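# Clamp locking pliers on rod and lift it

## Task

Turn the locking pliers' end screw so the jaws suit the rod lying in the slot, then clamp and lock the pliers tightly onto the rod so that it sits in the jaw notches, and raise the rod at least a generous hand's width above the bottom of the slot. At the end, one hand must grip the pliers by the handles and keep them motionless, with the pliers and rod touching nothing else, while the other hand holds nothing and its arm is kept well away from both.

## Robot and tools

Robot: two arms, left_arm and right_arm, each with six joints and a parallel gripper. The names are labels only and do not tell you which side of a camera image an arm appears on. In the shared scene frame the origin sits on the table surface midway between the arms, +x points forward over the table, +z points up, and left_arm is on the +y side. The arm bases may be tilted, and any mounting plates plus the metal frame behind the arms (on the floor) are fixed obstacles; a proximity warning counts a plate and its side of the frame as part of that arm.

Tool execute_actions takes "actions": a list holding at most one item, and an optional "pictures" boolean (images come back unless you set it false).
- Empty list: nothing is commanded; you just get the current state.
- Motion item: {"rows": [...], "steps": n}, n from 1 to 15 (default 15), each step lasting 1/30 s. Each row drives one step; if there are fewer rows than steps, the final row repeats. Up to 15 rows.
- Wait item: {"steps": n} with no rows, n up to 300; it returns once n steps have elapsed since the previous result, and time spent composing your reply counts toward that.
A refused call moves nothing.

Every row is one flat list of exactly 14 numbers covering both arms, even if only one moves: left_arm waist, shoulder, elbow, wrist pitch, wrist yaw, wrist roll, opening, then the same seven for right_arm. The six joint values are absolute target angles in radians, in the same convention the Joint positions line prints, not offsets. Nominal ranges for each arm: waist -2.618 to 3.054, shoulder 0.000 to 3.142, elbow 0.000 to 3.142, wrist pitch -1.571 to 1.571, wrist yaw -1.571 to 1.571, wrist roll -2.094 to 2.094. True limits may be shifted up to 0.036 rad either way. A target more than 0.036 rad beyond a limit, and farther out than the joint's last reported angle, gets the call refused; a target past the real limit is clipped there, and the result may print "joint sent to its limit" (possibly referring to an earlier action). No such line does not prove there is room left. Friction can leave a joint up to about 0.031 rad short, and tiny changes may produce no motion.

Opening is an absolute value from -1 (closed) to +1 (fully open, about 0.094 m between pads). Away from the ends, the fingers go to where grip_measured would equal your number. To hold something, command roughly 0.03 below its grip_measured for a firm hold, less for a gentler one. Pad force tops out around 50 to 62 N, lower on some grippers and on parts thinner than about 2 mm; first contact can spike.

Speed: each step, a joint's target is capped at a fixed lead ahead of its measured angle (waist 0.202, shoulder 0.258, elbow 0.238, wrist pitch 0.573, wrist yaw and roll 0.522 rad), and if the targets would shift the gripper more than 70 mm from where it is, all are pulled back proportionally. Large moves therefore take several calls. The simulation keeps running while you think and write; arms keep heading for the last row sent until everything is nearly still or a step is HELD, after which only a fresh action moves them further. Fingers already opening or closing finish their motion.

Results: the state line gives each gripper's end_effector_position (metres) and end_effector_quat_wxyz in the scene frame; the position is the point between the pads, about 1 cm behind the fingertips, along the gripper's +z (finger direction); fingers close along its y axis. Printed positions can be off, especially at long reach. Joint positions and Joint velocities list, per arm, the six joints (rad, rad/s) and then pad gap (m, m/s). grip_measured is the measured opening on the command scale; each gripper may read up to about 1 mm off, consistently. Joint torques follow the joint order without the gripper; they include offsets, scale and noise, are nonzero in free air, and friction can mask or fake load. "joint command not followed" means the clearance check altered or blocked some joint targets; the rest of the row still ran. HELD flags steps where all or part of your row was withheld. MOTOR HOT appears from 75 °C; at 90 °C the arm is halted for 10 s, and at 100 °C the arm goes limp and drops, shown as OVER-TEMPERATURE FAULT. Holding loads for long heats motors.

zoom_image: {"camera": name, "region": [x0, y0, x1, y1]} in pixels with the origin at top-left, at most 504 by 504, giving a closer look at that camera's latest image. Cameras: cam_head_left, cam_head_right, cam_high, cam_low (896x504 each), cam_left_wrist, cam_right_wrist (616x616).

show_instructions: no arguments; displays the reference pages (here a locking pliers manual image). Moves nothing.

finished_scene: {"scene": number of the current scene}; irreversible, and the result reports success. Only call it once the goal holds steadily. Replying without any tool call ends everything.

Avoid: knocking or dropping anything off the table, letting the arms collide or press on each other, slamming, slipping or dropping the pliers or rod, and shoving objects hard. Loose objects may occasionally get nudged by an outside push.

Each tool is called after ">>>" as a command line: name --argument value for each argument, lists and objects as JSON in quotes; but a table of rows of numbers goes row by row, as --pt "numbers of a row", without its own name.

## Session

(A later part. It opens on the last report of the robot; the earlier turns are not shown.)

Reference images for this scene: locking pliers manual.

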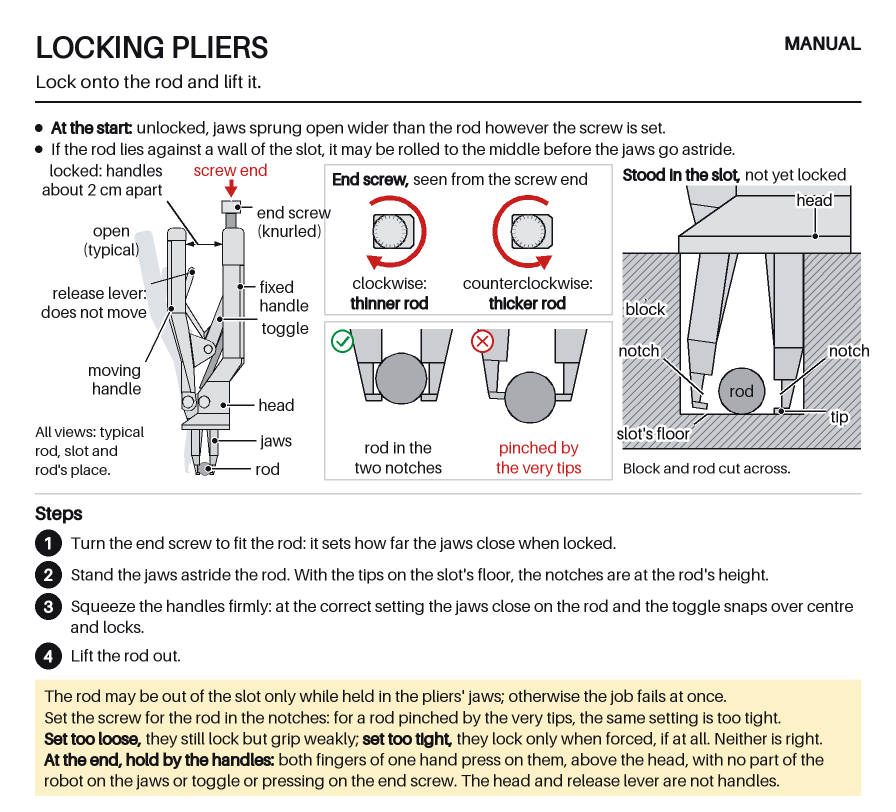

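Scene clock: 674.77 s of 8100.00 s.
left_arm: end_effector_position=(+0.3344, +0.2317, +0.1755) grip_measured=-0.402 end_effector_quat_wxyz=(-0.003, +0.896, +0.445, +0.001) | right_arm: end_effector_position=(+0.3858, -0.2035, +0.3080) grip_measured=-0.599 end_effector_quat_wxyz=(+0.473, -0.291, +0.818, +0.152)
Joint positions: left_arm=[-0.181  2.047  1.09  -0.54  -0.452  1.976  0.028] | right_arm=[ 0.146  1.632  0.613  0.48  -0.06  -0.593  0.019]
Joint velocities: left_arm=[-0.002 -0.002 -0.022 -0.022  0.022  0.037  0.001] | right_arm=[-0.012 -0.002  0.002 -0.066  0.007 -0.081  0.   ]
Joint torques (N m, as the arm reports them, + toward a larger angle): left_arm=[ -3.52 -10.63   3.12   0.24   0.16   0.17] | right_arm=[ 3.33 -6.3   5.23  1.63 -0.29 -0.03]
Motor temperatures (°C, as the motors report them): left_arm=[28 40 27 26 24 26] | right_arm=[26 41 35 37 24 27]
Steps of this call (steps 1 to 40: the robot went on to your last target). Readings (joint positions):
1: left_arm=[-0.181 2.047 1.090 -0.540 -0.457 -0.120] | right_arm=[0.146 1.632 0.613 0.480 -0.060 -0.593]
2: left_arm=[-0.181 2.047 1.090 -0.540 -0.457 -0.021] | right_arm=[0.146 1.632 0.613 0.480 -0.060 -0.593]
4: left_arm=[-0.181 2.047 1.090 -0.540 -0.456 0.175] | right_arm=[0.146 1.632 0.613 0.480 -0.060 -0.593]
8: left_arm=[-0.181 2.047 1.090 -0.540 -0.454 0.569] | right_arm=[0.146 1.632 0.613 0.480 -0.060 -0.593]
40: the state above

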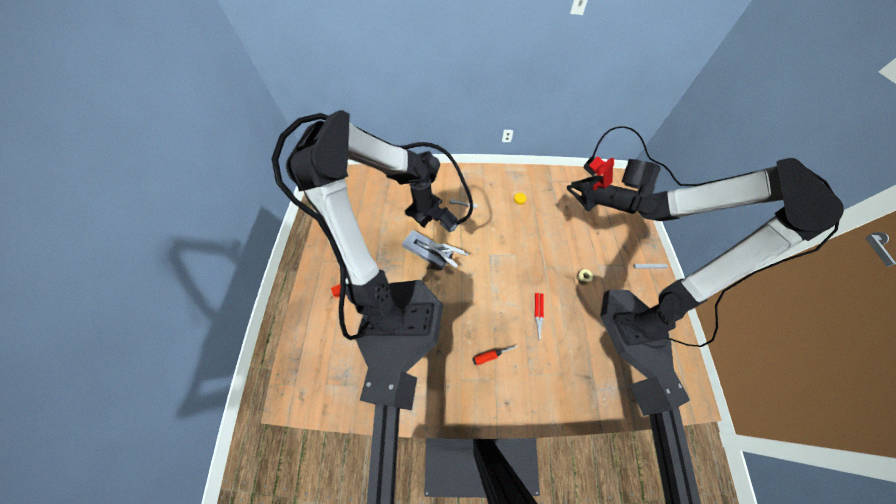

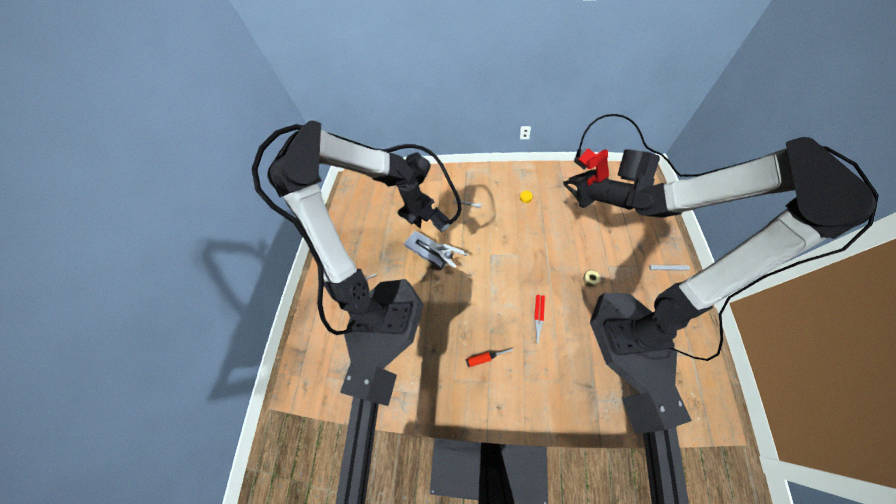

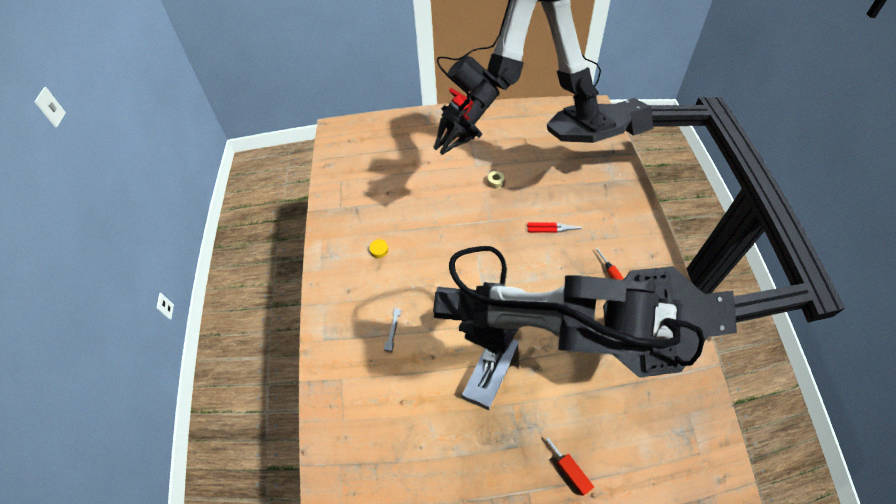

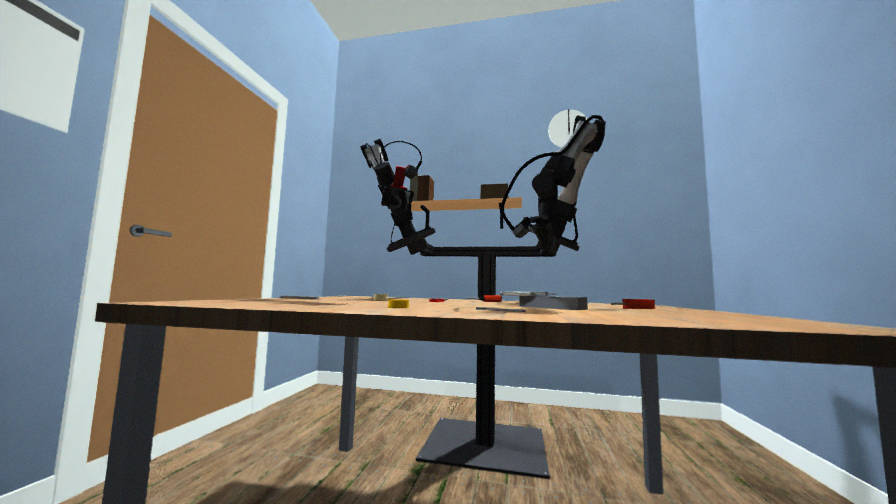

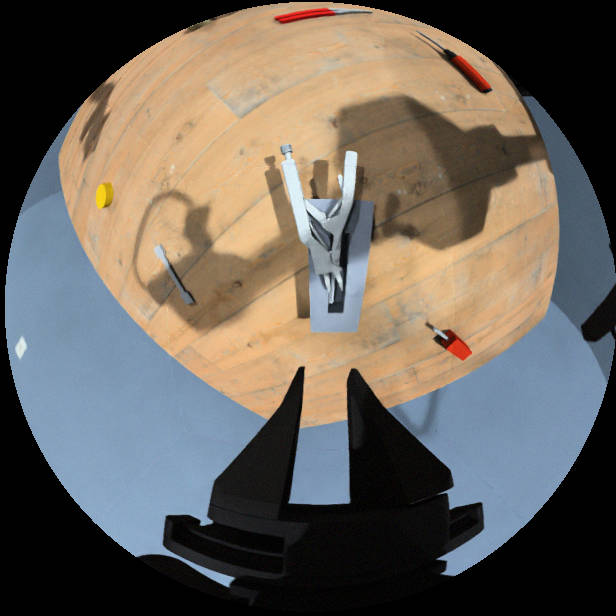

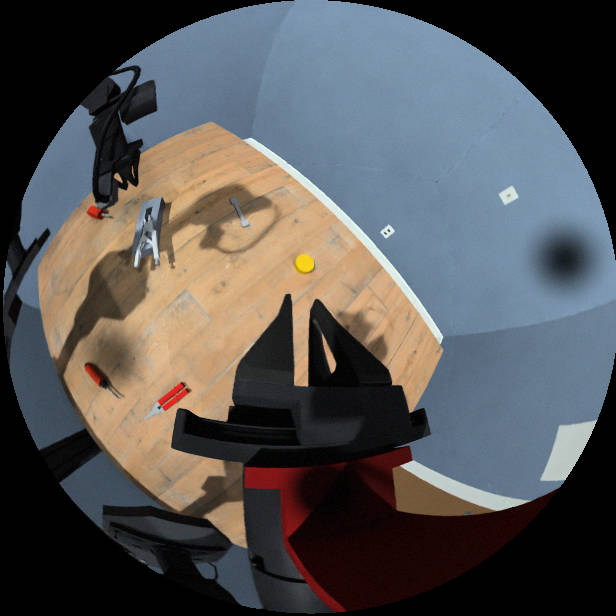

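>>> execute_actions --actions '[{"rows":[[-0.2,2.07,1.11,-0.55,-0.48,1.95,-0.4,0.15,1.64,0.6,0.455,-0.05,-0.6,-0.6],[-0.22,2.09,1.12,-0.555,-0.5,1.92,-0.4,0.15,1.64,0.6,0.455,-0.05,-0.6,-0.6],[-0.24,2.11,1.135,-0.56,-0.52,1.89,-0.4,0.15,1.64,0.6,0.455,-0.05,-0.6,-0.6],[-0.26,2.13,1.15,-0.565,-0.54,1.86,-0.4,0.15,1.64,0.6,0.455,-0.05,-0.6,-0.6],[-0.28,2.15,1.165,-0.57,-0.56,1.83,-0.4,0.15,1.64,0.6,0.455,-0.05,-0.6,-0.6],[-0.3,2.17,1.18,-0.575,-0.58,1.8,-0.4,0.15,1.64,0.6,0.455,-0.05,-0.6,-0.6],[-0.32,2.19,1.195,-0.58,-0.6,1.77,-0.4,0.15,1.64,0.6,0.455,-0.05,-0.6,-0.6],[-0.34,2.21,1.21,-0.585,-0.62,1.74,-0.4,0.15,1.64,0.6,0.455,-0.05,-0.6,-0.6],[-0.36,2.235,1.225,-0.59,-0.64,1.71,-0.4,0.15,1.64,0.6,0.455,-0.05,-0.6,-0.6],[-0.38,2.26,1.24,-0.595,-0.66,1.68,-0.4,0.15,1.64,0.6,0.455,-0.05,-0.6,-0.6],[-0.4,2.285,1.255,-0.6,-0.68,1.65,-0.4,0.15,1.64,0.6,0.455,-0.05,-0.6,-0.6],[-0.42,2.31,1.27,-0.605,-0.7,1.62,-0.4,0.15,1.64,0.6,0.455,-0.05,-0.6,-0.6],[-0.44,2.335,1.285,-0.61,-0.72,1.59,-0.4,0.15,1.64,0.6,0.455,-0.05,-0.6,-0.6],[-0.46,2.36,1.3,-0.615,-0.74,1.56,-0.4,0.15,1.64,0.6,0.455,-0.05,-0.6,-0.6],[-0.48,2.385,1.315,-0.615,-0.76,1.53,-0.4,0.15,1.64,0.6,0.455,-0.05,-0.6,-0.6]],"steps":15}]' --pictures false

>>> execute_actions --actions '[{"rows":[[-0.5,2.41,1.33,-0.615,-0.78,1.5,-0.4,0.15,1.64,0.6,0.455,-0.05,-0.6,-0.6],[-0.52,2.44,1.345,-0.615,-0.8,1.47,-0.4,0.15,1.64,0.6,0.455,-0.05,-0.6,-0.6],[-0.54,2.47,1.36,-0.615,-0.82,1.44,-0.4,0.15,1.64,0.6,0.455,-0.05,-0.6,-0.6],[-0.555,2.5,1.375,-0.615,-0.84,1.41,-0.4,0.15,1.64,0.6,0.455,-0.05,-0.6,-0.6],[-0.57,2.53,1.385,-0.615,-0.86,1.38,-0.4,0.15,1.64,0.6,0.455,-0.05,-0.6,-0.6],[-0.58,2.56,1.395,-0.615,-0.88,1.35,-0.4,0.15,1.64,0.6,0.455,-0.05,-0.6,-0.6],[-0.59,2.59,1.405,-0.615,-0.9,1.32,-0.4,0.15,1.64,0.6,0.455,-0.05,-0.6,-0.6],[-0.595,2.62,1.415,-0.615,-0.92,1.29,-0.4,0.15,1.64,0.6,0.455,-0.05,-0.6,-0.6],[-0.6,2.65,1.42,-0.615,-0.935,1.26,-0.4,0.15,1.64,0.6,0.455,-0.05,-0.6,-0.6],[-0.6,2.68,1.425,-0.615,-0.937,1.23,-0.4,0.15,1.64,0.6,0.455,-0.05,-0.6,-0.6],[-0.6,2.705,1.43,-0.615,-0.937,1.2,-0.4,0.15,1.64,0.6,0.455,-0.05,-0.6,-0.6],[-0.6,2.73,1.43,-0.615,-0.937,1.17,-0.4,0.15,1.64,0.6,0.455,-0.05,-0.6,-0.6],[-0.6,2.75,1.43,-0.615,-0.937,1.14,-0.4,0.15,1.64,0.6,0.455,-0.05,-0.6,-0.6],[-0.6,2.765,1.43,-0.615,-0.937,1.12,-0.4,0.15,1.64,0.6,0.455,-0.05,-0.6,-0.6],[-0.6,2.773,1.43,-0.615,-0.937,1.103,-0.4,0.15,1.64,0.6,0.455,-0.05,-0.6,-0.6]],"steps":15}]' --pictures false

>>> execute_actions --actions '[{"steps":20}]'

Scene clock: 726.50 s of 8100.00 s.
left_arm: end_effector_position=(+0.3432, +0.1515, +0.1669) grip_measured=-0.402 end_effector_quat_wxyz=(-0.061, +0.884, +0.455, +0.091) | right_arm: end_effector_position=(+0.3858, -0.2035, +0.3080) grip_measured=-0.599 end_effector_quat_wxyz=(+0.473, -0.291, +0.818, +0.152)
Joint positions: left_arm=[-0.438  2.322  1.278 -0.582 -0.669  1.659  0.028] | right_arm=[ 0.146  1.632  0.613  0.48  -0.06  -0.593  0.019]
Joint velocities: left_arm=[-0.559  0.73   0.418 -0.066 -0.579 -0.784 -0.001] | right_arm=[-0.007 -0.012  0.007  0.007  0.051 -0.037 -0.002]
Joint torques (N m, as the arm reports them, + toward a larger angle): left_arm=[ -5.97 -11.12   6.17   0.16  -0.12   0.05] | right_arm=[ 3.26 -6.28  5.25  1.64 -0.24 -0.02]
Motor temperatures (°C, as the motors report them): left_arm=[28 40 27 25 24 26] | right_arm=[26 41 35 37 24 27]
Steps of this call (steps 1 to 30: the robot went on to your last target; steps 31 to 1537: nothing new was sent; steps 1538 to 1552: all 15 steps of this action). Readings (joint positions):
1538: left_arm=[-0.181 2.047 1.090 -0.540 -0.455 1.975] | right_arm=[0.146 1.632 0.613 0.480 -0.060 -0.593]
1539: left_arm=[-0.185 2.050 1.092 -0.543 -0.461 1.967] | right_arm=[0.146 1.632 0.613 0.480 -0.060 -0.593]
1541: left_arm=[-0.206 2.073 1.113 -0.549 -0.484 1.939] | right_arm=[0.146 1.632 0.613 0.480 -0.060 -0.593]
1545: left_arm=[-0.291 2.155 1.173 -0.556 -0.543 1.851] | right_arm=[0.146 1.632 0.613 0.480 -0.060 -0.593]
1552: the state above

Scene clock: 727.00 s of 8100.00 s.
left_arm: end_effector_position=(+0.2925, +0.1078, +0.0951) grip_measured=-0.402 end_effector_quat_wxyz=(-0.142, +0.834, +0.494, +0.202) | right_arm: end_effector_position=(+0.3858, -0.2035, +0.3080) grip_measured=-0.599 end_effector_quat_wxyz=(+0.473, -0.291, +0.818, +0.152)
Joint positions: left_arm=[-0.603  2.738  1.416 -0.598 -0.904  1.218  0.028] | right_arm=[ 0.146  1.632  0.613  0.48  -0.06  -0.593  0.019]
Joint velocities: left_arm=[-0.022  0.603 -0.012 -0.125 -0.154 -0.681 -0.   ] | right_arm=[-0.002 -0.002  0.027  0.007 -0.022 -0.037 -0.001]
Joint torques (N m, as the arm reports them, + toward a larger angle): left_arm=[ -5.09 -14.14   5.16  -0.13  -0.34   0.05] | right_arm=[ 3.13 -6.38  5.33  1.71 -0.28  0.02]
Motor temperatures (°C, as the motors report them): left_arm=[28 40 27 25 24 26] | right_arm=[26 41 35 37 24 27]
Steps of this call (steps 1 to 15: all 15 steps of this action). Readings (joint positions):
1: left_arm=[-0.457 2.348 1.292 -0.585 -0.688 1.630] | right_arm=[0.146 1.632 0.613 0.480 -0.060 -0.593]
2: left_arm=[-0.477 2.374 1.307 -0.588 -0.708 1.601] | right_arm=[0.146 1.632 0.613 0.480 -0.060 -0.593]
4: left_arm=[-0.516 2.428 1.338 -0.592 -0.747 1.542] | right_arm=[0.146 1.632 0.613 0.480 -0.060 -0.593]
8: left_arm=[-0.581 2.545 1.388 -0.594 -0.826 1.423] | right_arm=[0.146 1.632 0.613 0.480 -0.060 -0.593]
15: the state above

Scene clock: 727.67 s of 8100.00 s.
left_arm: end_effector_position=(+0.2840, +0.1136, +0.0867) grip_measured=-0.402 end_effector_quat_wxyz=(-0.150, +0.811, +0.522, +0.216) | right_arm: end_effector_position=(+0.3858, -0.2035, +0.3080) grip_measured=-0.599 end_effector_quat_wxyz=(+0.473, -0.291, +0.818, +0.152)
Joint positions: left_arm=[-0.603  2.773  1.416 -0.61  -0.928  1.11   0.028] | right_arm=[ 0.146  1.632  0.613  0.48  -0.06  -0.593  0.019]
Joint velocities: left_arm=[ 0.012 -0.012 -0.012 -0.007 -0.022 -0.051  0.   ] | right_arm=[ 0.017 -0.012  0.002 -0.037 -0.022  0.007 -0.   ]
Joint torques (N m, as the arm reports them, + toward a larger angle): left_arm=[ -5.06 -13.99   4.78  -0.18  -0.3    0.05] | right_arm=[ 3.23 -6.14  5.29  1.68 -0.24  0.  ]
Motor temperatures (°C, as the motors report them): left_arm=[28 40 27 25 24 26] | right_arm=[26 41 35 37 24 27]
Steps of this call (steps 1 to 20: the robot went on to your last target). Readings (joint positions):
1: left_arm=[-0.603 2.755 1.416 -0.601 -0.907 1.197] | right_arm=[0.146 1.632 0.613 0.480 -0.060 -0.593]
2: left_arm=[-0.603 2.767 1.416 -0.605 -0.910 1.179] | right_arm=[0.146 1.632 0.613 0.480 -0.060 -0.593]
4: left_arm=[-0.603 2.774 1.416 -0.609 -0.914 1.154] | right_arm=[0.146 1.632 0.613 0.480 -0.060 -0.593]
8: left_arm=[-0.603 2.773 1.416 -0.610 -0.923 1.128] | right_arm=[0.146 1.632 0.613 0.480 -0.060 -0.593]
20: the state above

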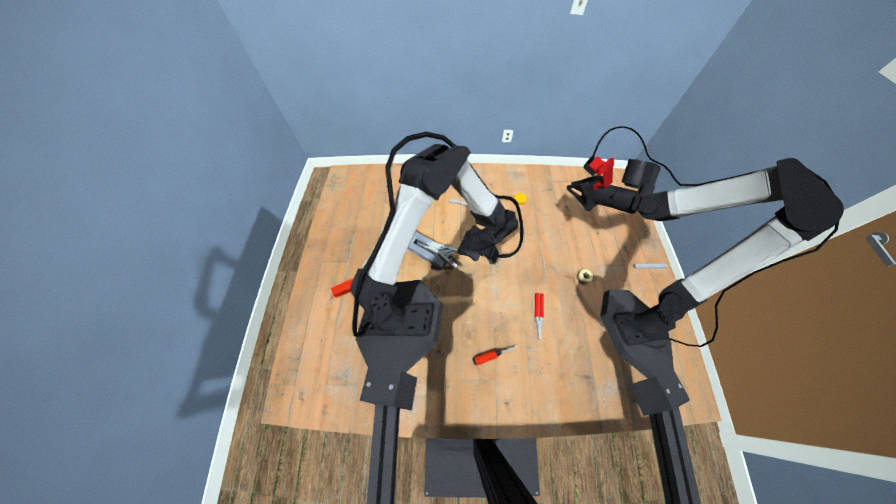

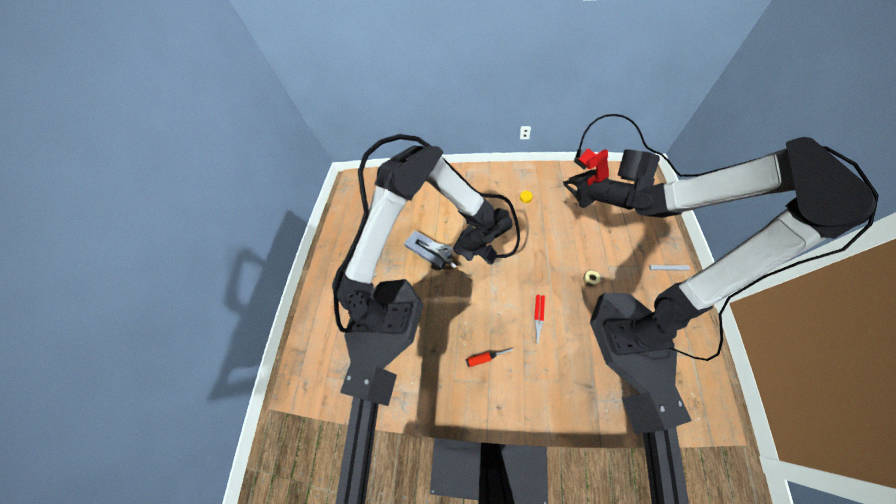

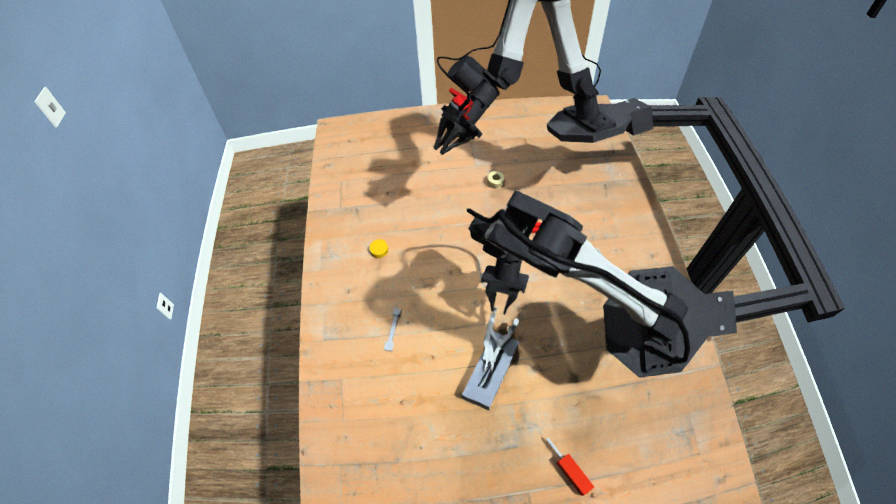

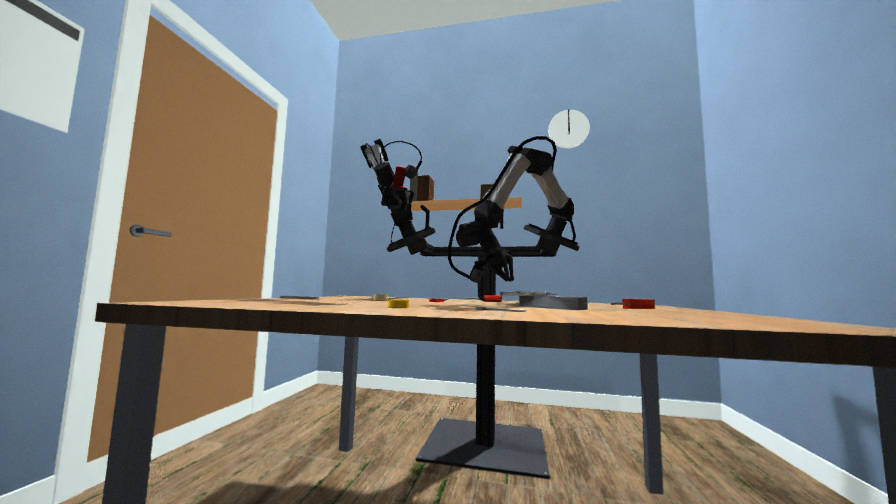

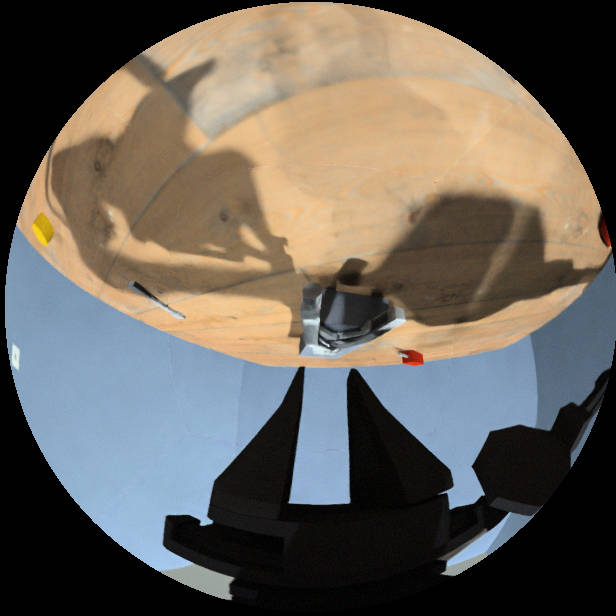

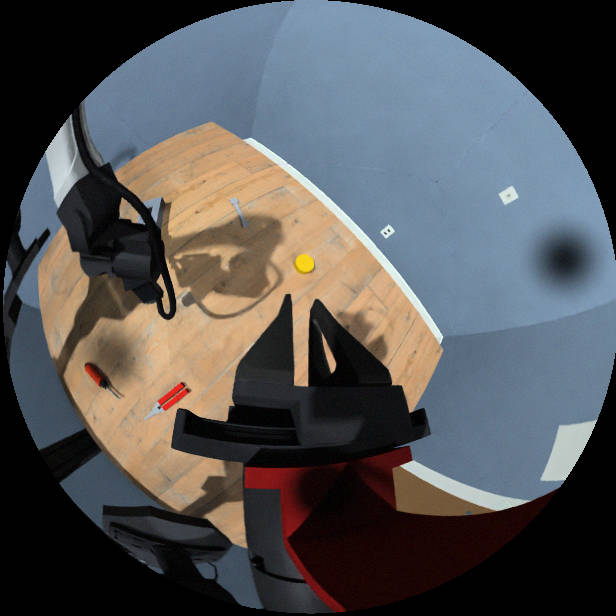

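>>> zoom_image --camera "cam_left_wrist" --region '[250, 240, 430, 420]'

>>> zoom_image --camera "cam_low" --region '[440, 200, 600, 320]'

Region (250, 240, 430, 420) of cam_left_wrist's 616x616 image, scaled by 2.800, with more detail than that image has.

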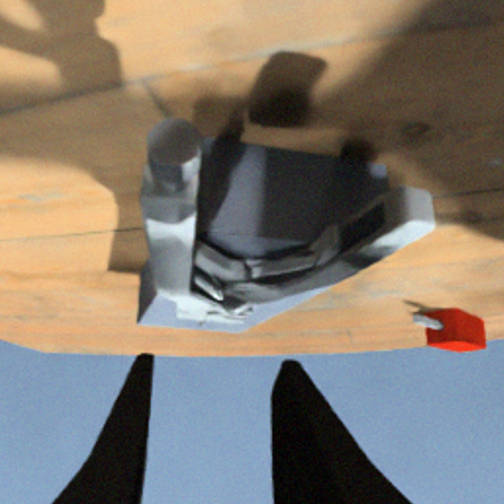

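Region (440, 200, 600, 320) of cam_low's 896x504 image, scaled by 3.150, with more detail than that image has; it fills the top 378 rows of this view, and the rest is white.

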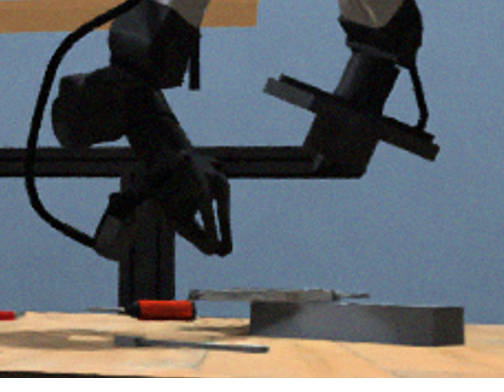

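>>> execute_actions --actions '[{"rows":[[-0.585,2.773,1.42,-0.58,-0.94,1.13,-0.4,0.15,1.64,0.6,0.455,-0.05,-0.6,-0.6],[-0.577,2.775,1.42,-0.56,-0.942,1.145,-0.4,0.15,1.64,0.6,0.455,-0.05,-0.6,-0.6],[-0.569,2.78,1.42,-0.54,-0.944,1.16,-0.4,0.15,1.64,0.6,0.455,-0.05,-0.6,-0.6],[-0.561,2.785,1.42,-0.52,-0.946,1.175,-0.4,0.15,1.64,0.6,0.455,-0.05,-0.6,-0.6],[-0.553,2.79,1.42,-0.5,-0.948,1.19,-0.4,0.15,1.64,0.6,0.455,-0.05,-0.6,-0.6],[-0.545,2.795,1.41,-0.485,-0.95,1.2,-0.4,0.15,1.64,0.6,0.455,-0.05,-0.6,-0.6],[-0.537,2.8,1.40,-0.47,-0.952,1.21,-0.4,0.15,1.64,0.6,0.455,-0.05,-0.6,-0.6],[-0.529,2.805,1.397,-0.455,-0.954,1.22,-0.4,0.15,1.64,0.6,0.455,-0.05,-0.6,-0.6],[-0.521,2.81,1.395,-0.445,-0.956,1.23,-0.4,0.15,1.64,0.6,0.455,-0.05,-0.6,-0.6],[-0.513,2.815,1.392,-0.435,-0.958,1.24,-0.4,0.15,1.64,0.6,0.455,-0.05,-0.6,-0.6],[-0.504,2.82,1.39,-0.427,-0.96,1.244,-0.4,0.15,1.64,0.6,0.455,-0.05,-0.6,-0.6]],"steps":15}]' --pictures false

>>> execute_actions --actions '[{"steps":15}]'

>>> zoom_image --camera "cam_left_wrist" --region '[250, 240, 430, 420]'

>>> zoom_image --camera "cam_low" --region '[440, 200, 600, 320]'

>>> zoom_image --camera "cam_high" --region '[440, 260, 560, 420]'

Scene clock: 758.57 s of 8100.00 s.
left_arm: end_effector_position=(+0.3024, +0.1272, +0.0609) grip_measured=-0.402 end_effector_quat_wxyz=(-0.144, +0.802, +0.538, +0.216) | right_arm: end_effector_position=(+0.3858, -0.2035, +0.3080) grip_measured=-0.599 end_effector_quat_wxyz=(+0.473, -0.291, +0.818, +0.152)
Joint positions: left_arm=[-0.512  2.802  1.416 -0.459 -0.95   1.222  0.028] | right_arm=[ 0.146  1.632  0.613  0.48  -0.06  -0.593  0.019]
Joint velocities: left_arm=[ 0.012  0.061  0.002  0.095 -0.051  0.168  0.001] | right_arm=[-0.002 -0.012 -0.007 -0.007 -0.007  0.007  0.001]
Joint torques (N m, as the arm reports them, + toward a larger angle): left_arm=[ -5.02 -12.59   0.99   0.18  -0.3    0.14] | right_arm=[ 3.29 -6.29  5.23  1.63 -0.26  0.01]
Motor temperatures (°C, as the motors report them): left_arm=[28 44 27 25 24 26] | right_arm=[26 41 35 37 24 27]
Steps of this call (steps 1 to 15: the robot went on to your last target; steps 16 to 912: nothing new was sent; steps 913 to 927: all 15 steps of this action). Readings (joint positions):
913: left_arm=[-0.603 2.773 1.416 -0.608 -0.929 1.112] | right_arm=[0.146 1.632 0.613 0.480 -0.060 -0.593]
914: left_arm=[-0.602 2.773 1.416 -0.603 -0.930 1.116] | right_arm=[0.146 1.632 0.613 0.480 -0.060 -0.593]
916: left_arm=[-0.596 2.773 1.416 -0.584 -0.931 1.131] | right_arm=[0.146 1.632 0.613 0.480 -0.060 -0.593]
920: left_arm=[-0.563 2.775 1.415 -0.528 -0.938 1.171] | right_arm=[0.146 1.632 0.613 0.480 -0.060 -0.593]
927: the state above

Scene clock: 759.07 s of 8100.00 s.
left_arm: end_effector_position=(+0.3044, +0.1257, +0.0598) grip_measured=-0.402 end_effector_quat_wxyz=(-0.140, +0.803, +0.537, +0.218) | right_arm: end_effector_position=(+0.3858, -0.2035, +0.3080) grip_measured=-0.599 end_effector_quat_wxyz=(+0.473, -0.291, +0.818, +0.152)
Joint positions: left_arm=[-0.512  2.805  1.415 -0.44  -0.952  1.237  0.028] | right_arm=[ 0.146  1.632  0.613  0.48  -0.06  -0.593  0.019]
Joint velocities: left_arm=[-0.007 -0.007 -0.007  0.007 -0.037  0.007 -0.001] | right_arm=[-0.002 -0.002  0.007  0.007  0.022  0.022 -0.   ]
Joint torques (N m, as the arm reports them, + toward a larger angle): left_arm=[ -4.83 -12.48   1.02   0.15  -0.31   0.14] | right_arm=[ 3.3  -6.11  5.1   1.65 -0.25  0.  ]
Motor temperatures (°C, as the motors report them): left_arm=[28 44 27 25 24 26] | right_arm=[26 41 35 37 24 27]
Steps of this call (steps 1 to 15: the robot went on to your last target). Readings (joint positions):
1: left_arm=[-0.512 2.804 1.415 -0.456 -0.950 1.225] | right_arm=[0.146 1.632 0.613 0.480 -0.060 -0.593]
2: left_arm=[-0.512 2.805 1.415 -0.453 -0.950 1.228] | right_arm=[0.146 1.632 0.613 0.480 -0.060 -0.593]
4: left_arm=[-0.512 2.805 1.415 -0.448 -0.951 1.231] | right_arm=[0.146 1.632 0.613 0.480 -0.060 -0.593]
8: left_arm=[-0.512 2.805 1.416 -0.442 -0.952 1.235] | right_arm=[0.146 1.632 0.613 0.480 -0.060 -0.593]
15: the state above

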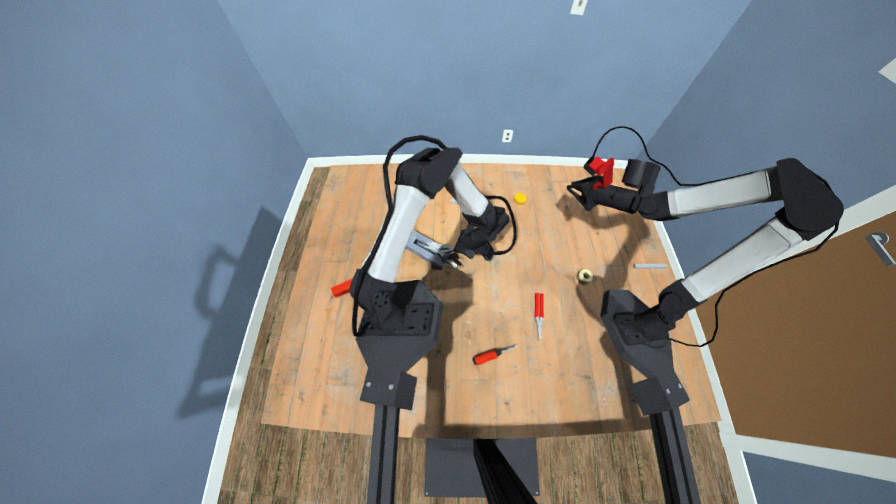

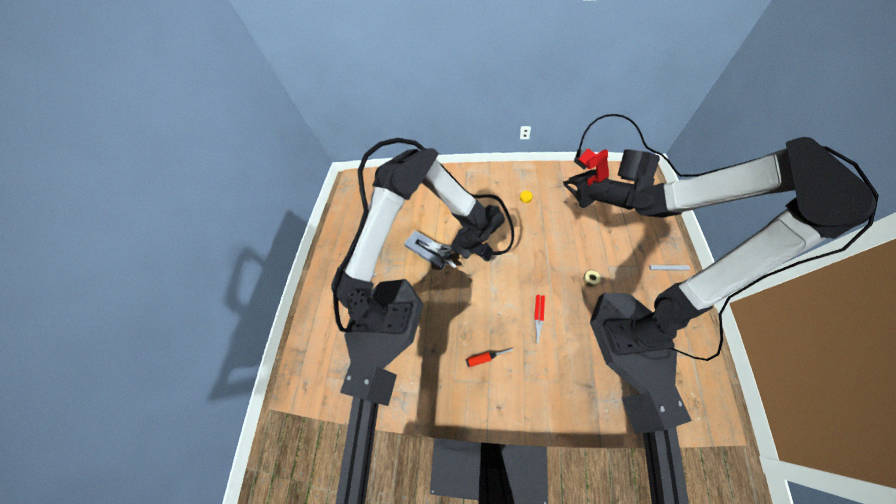

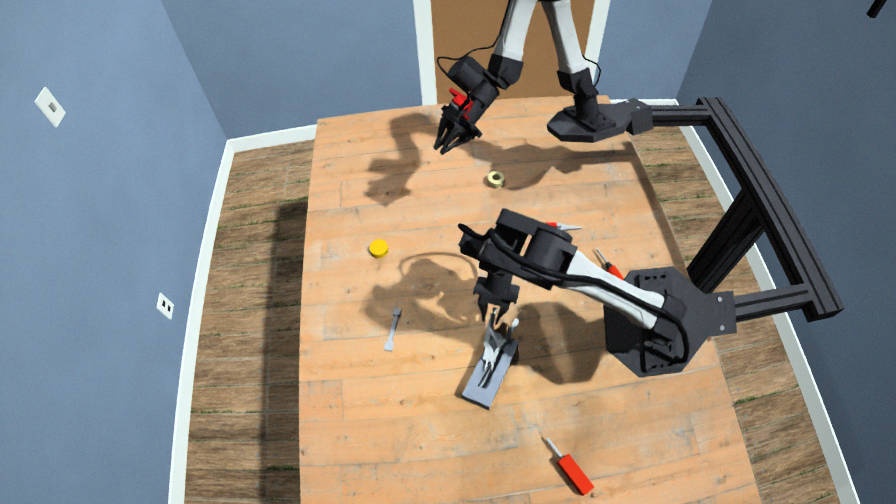

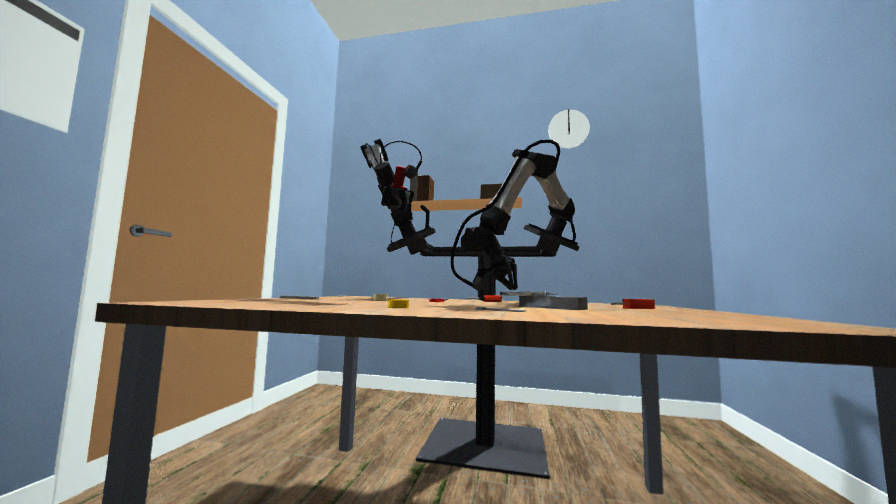

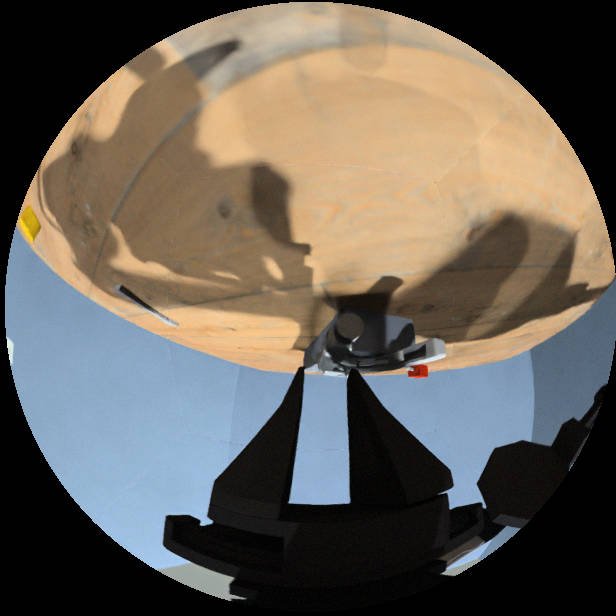

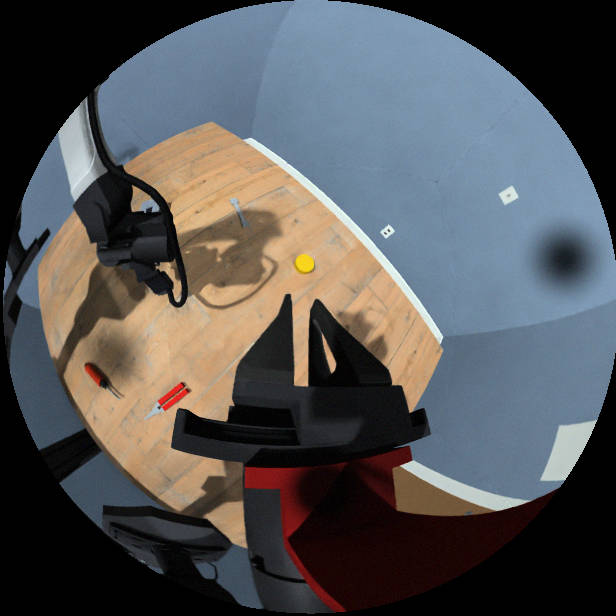

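Region (250, 240, 430, 420) of cam_left_wrist's 616x616 image, scaled by 2.800, with more detail than that image has.

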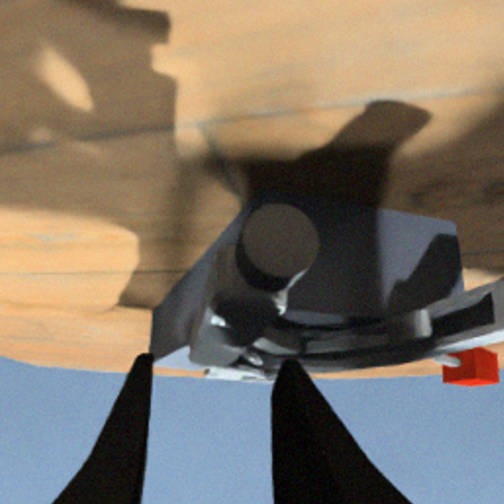

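Region (440, 200, 600, 320) of cam_low's 896x504 image, scaled by 3.150, with more detail than that image has; it fills the top 378 rows of this view, and the rest is white.

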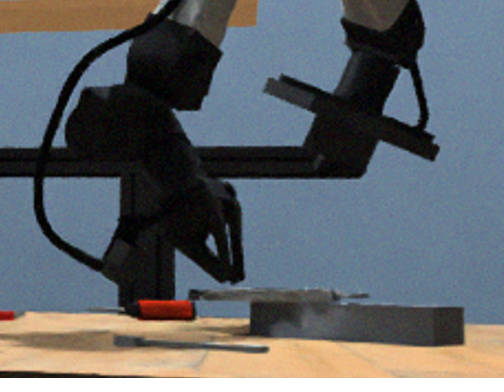

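Region (440, 260, 560, 420) of cam_high's 896x504 image, scaled by 3.150, with more detail than that image has; it fills the left 378 columns of this view, and the rest is white.

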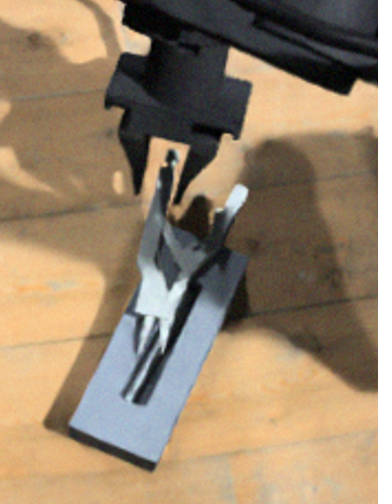

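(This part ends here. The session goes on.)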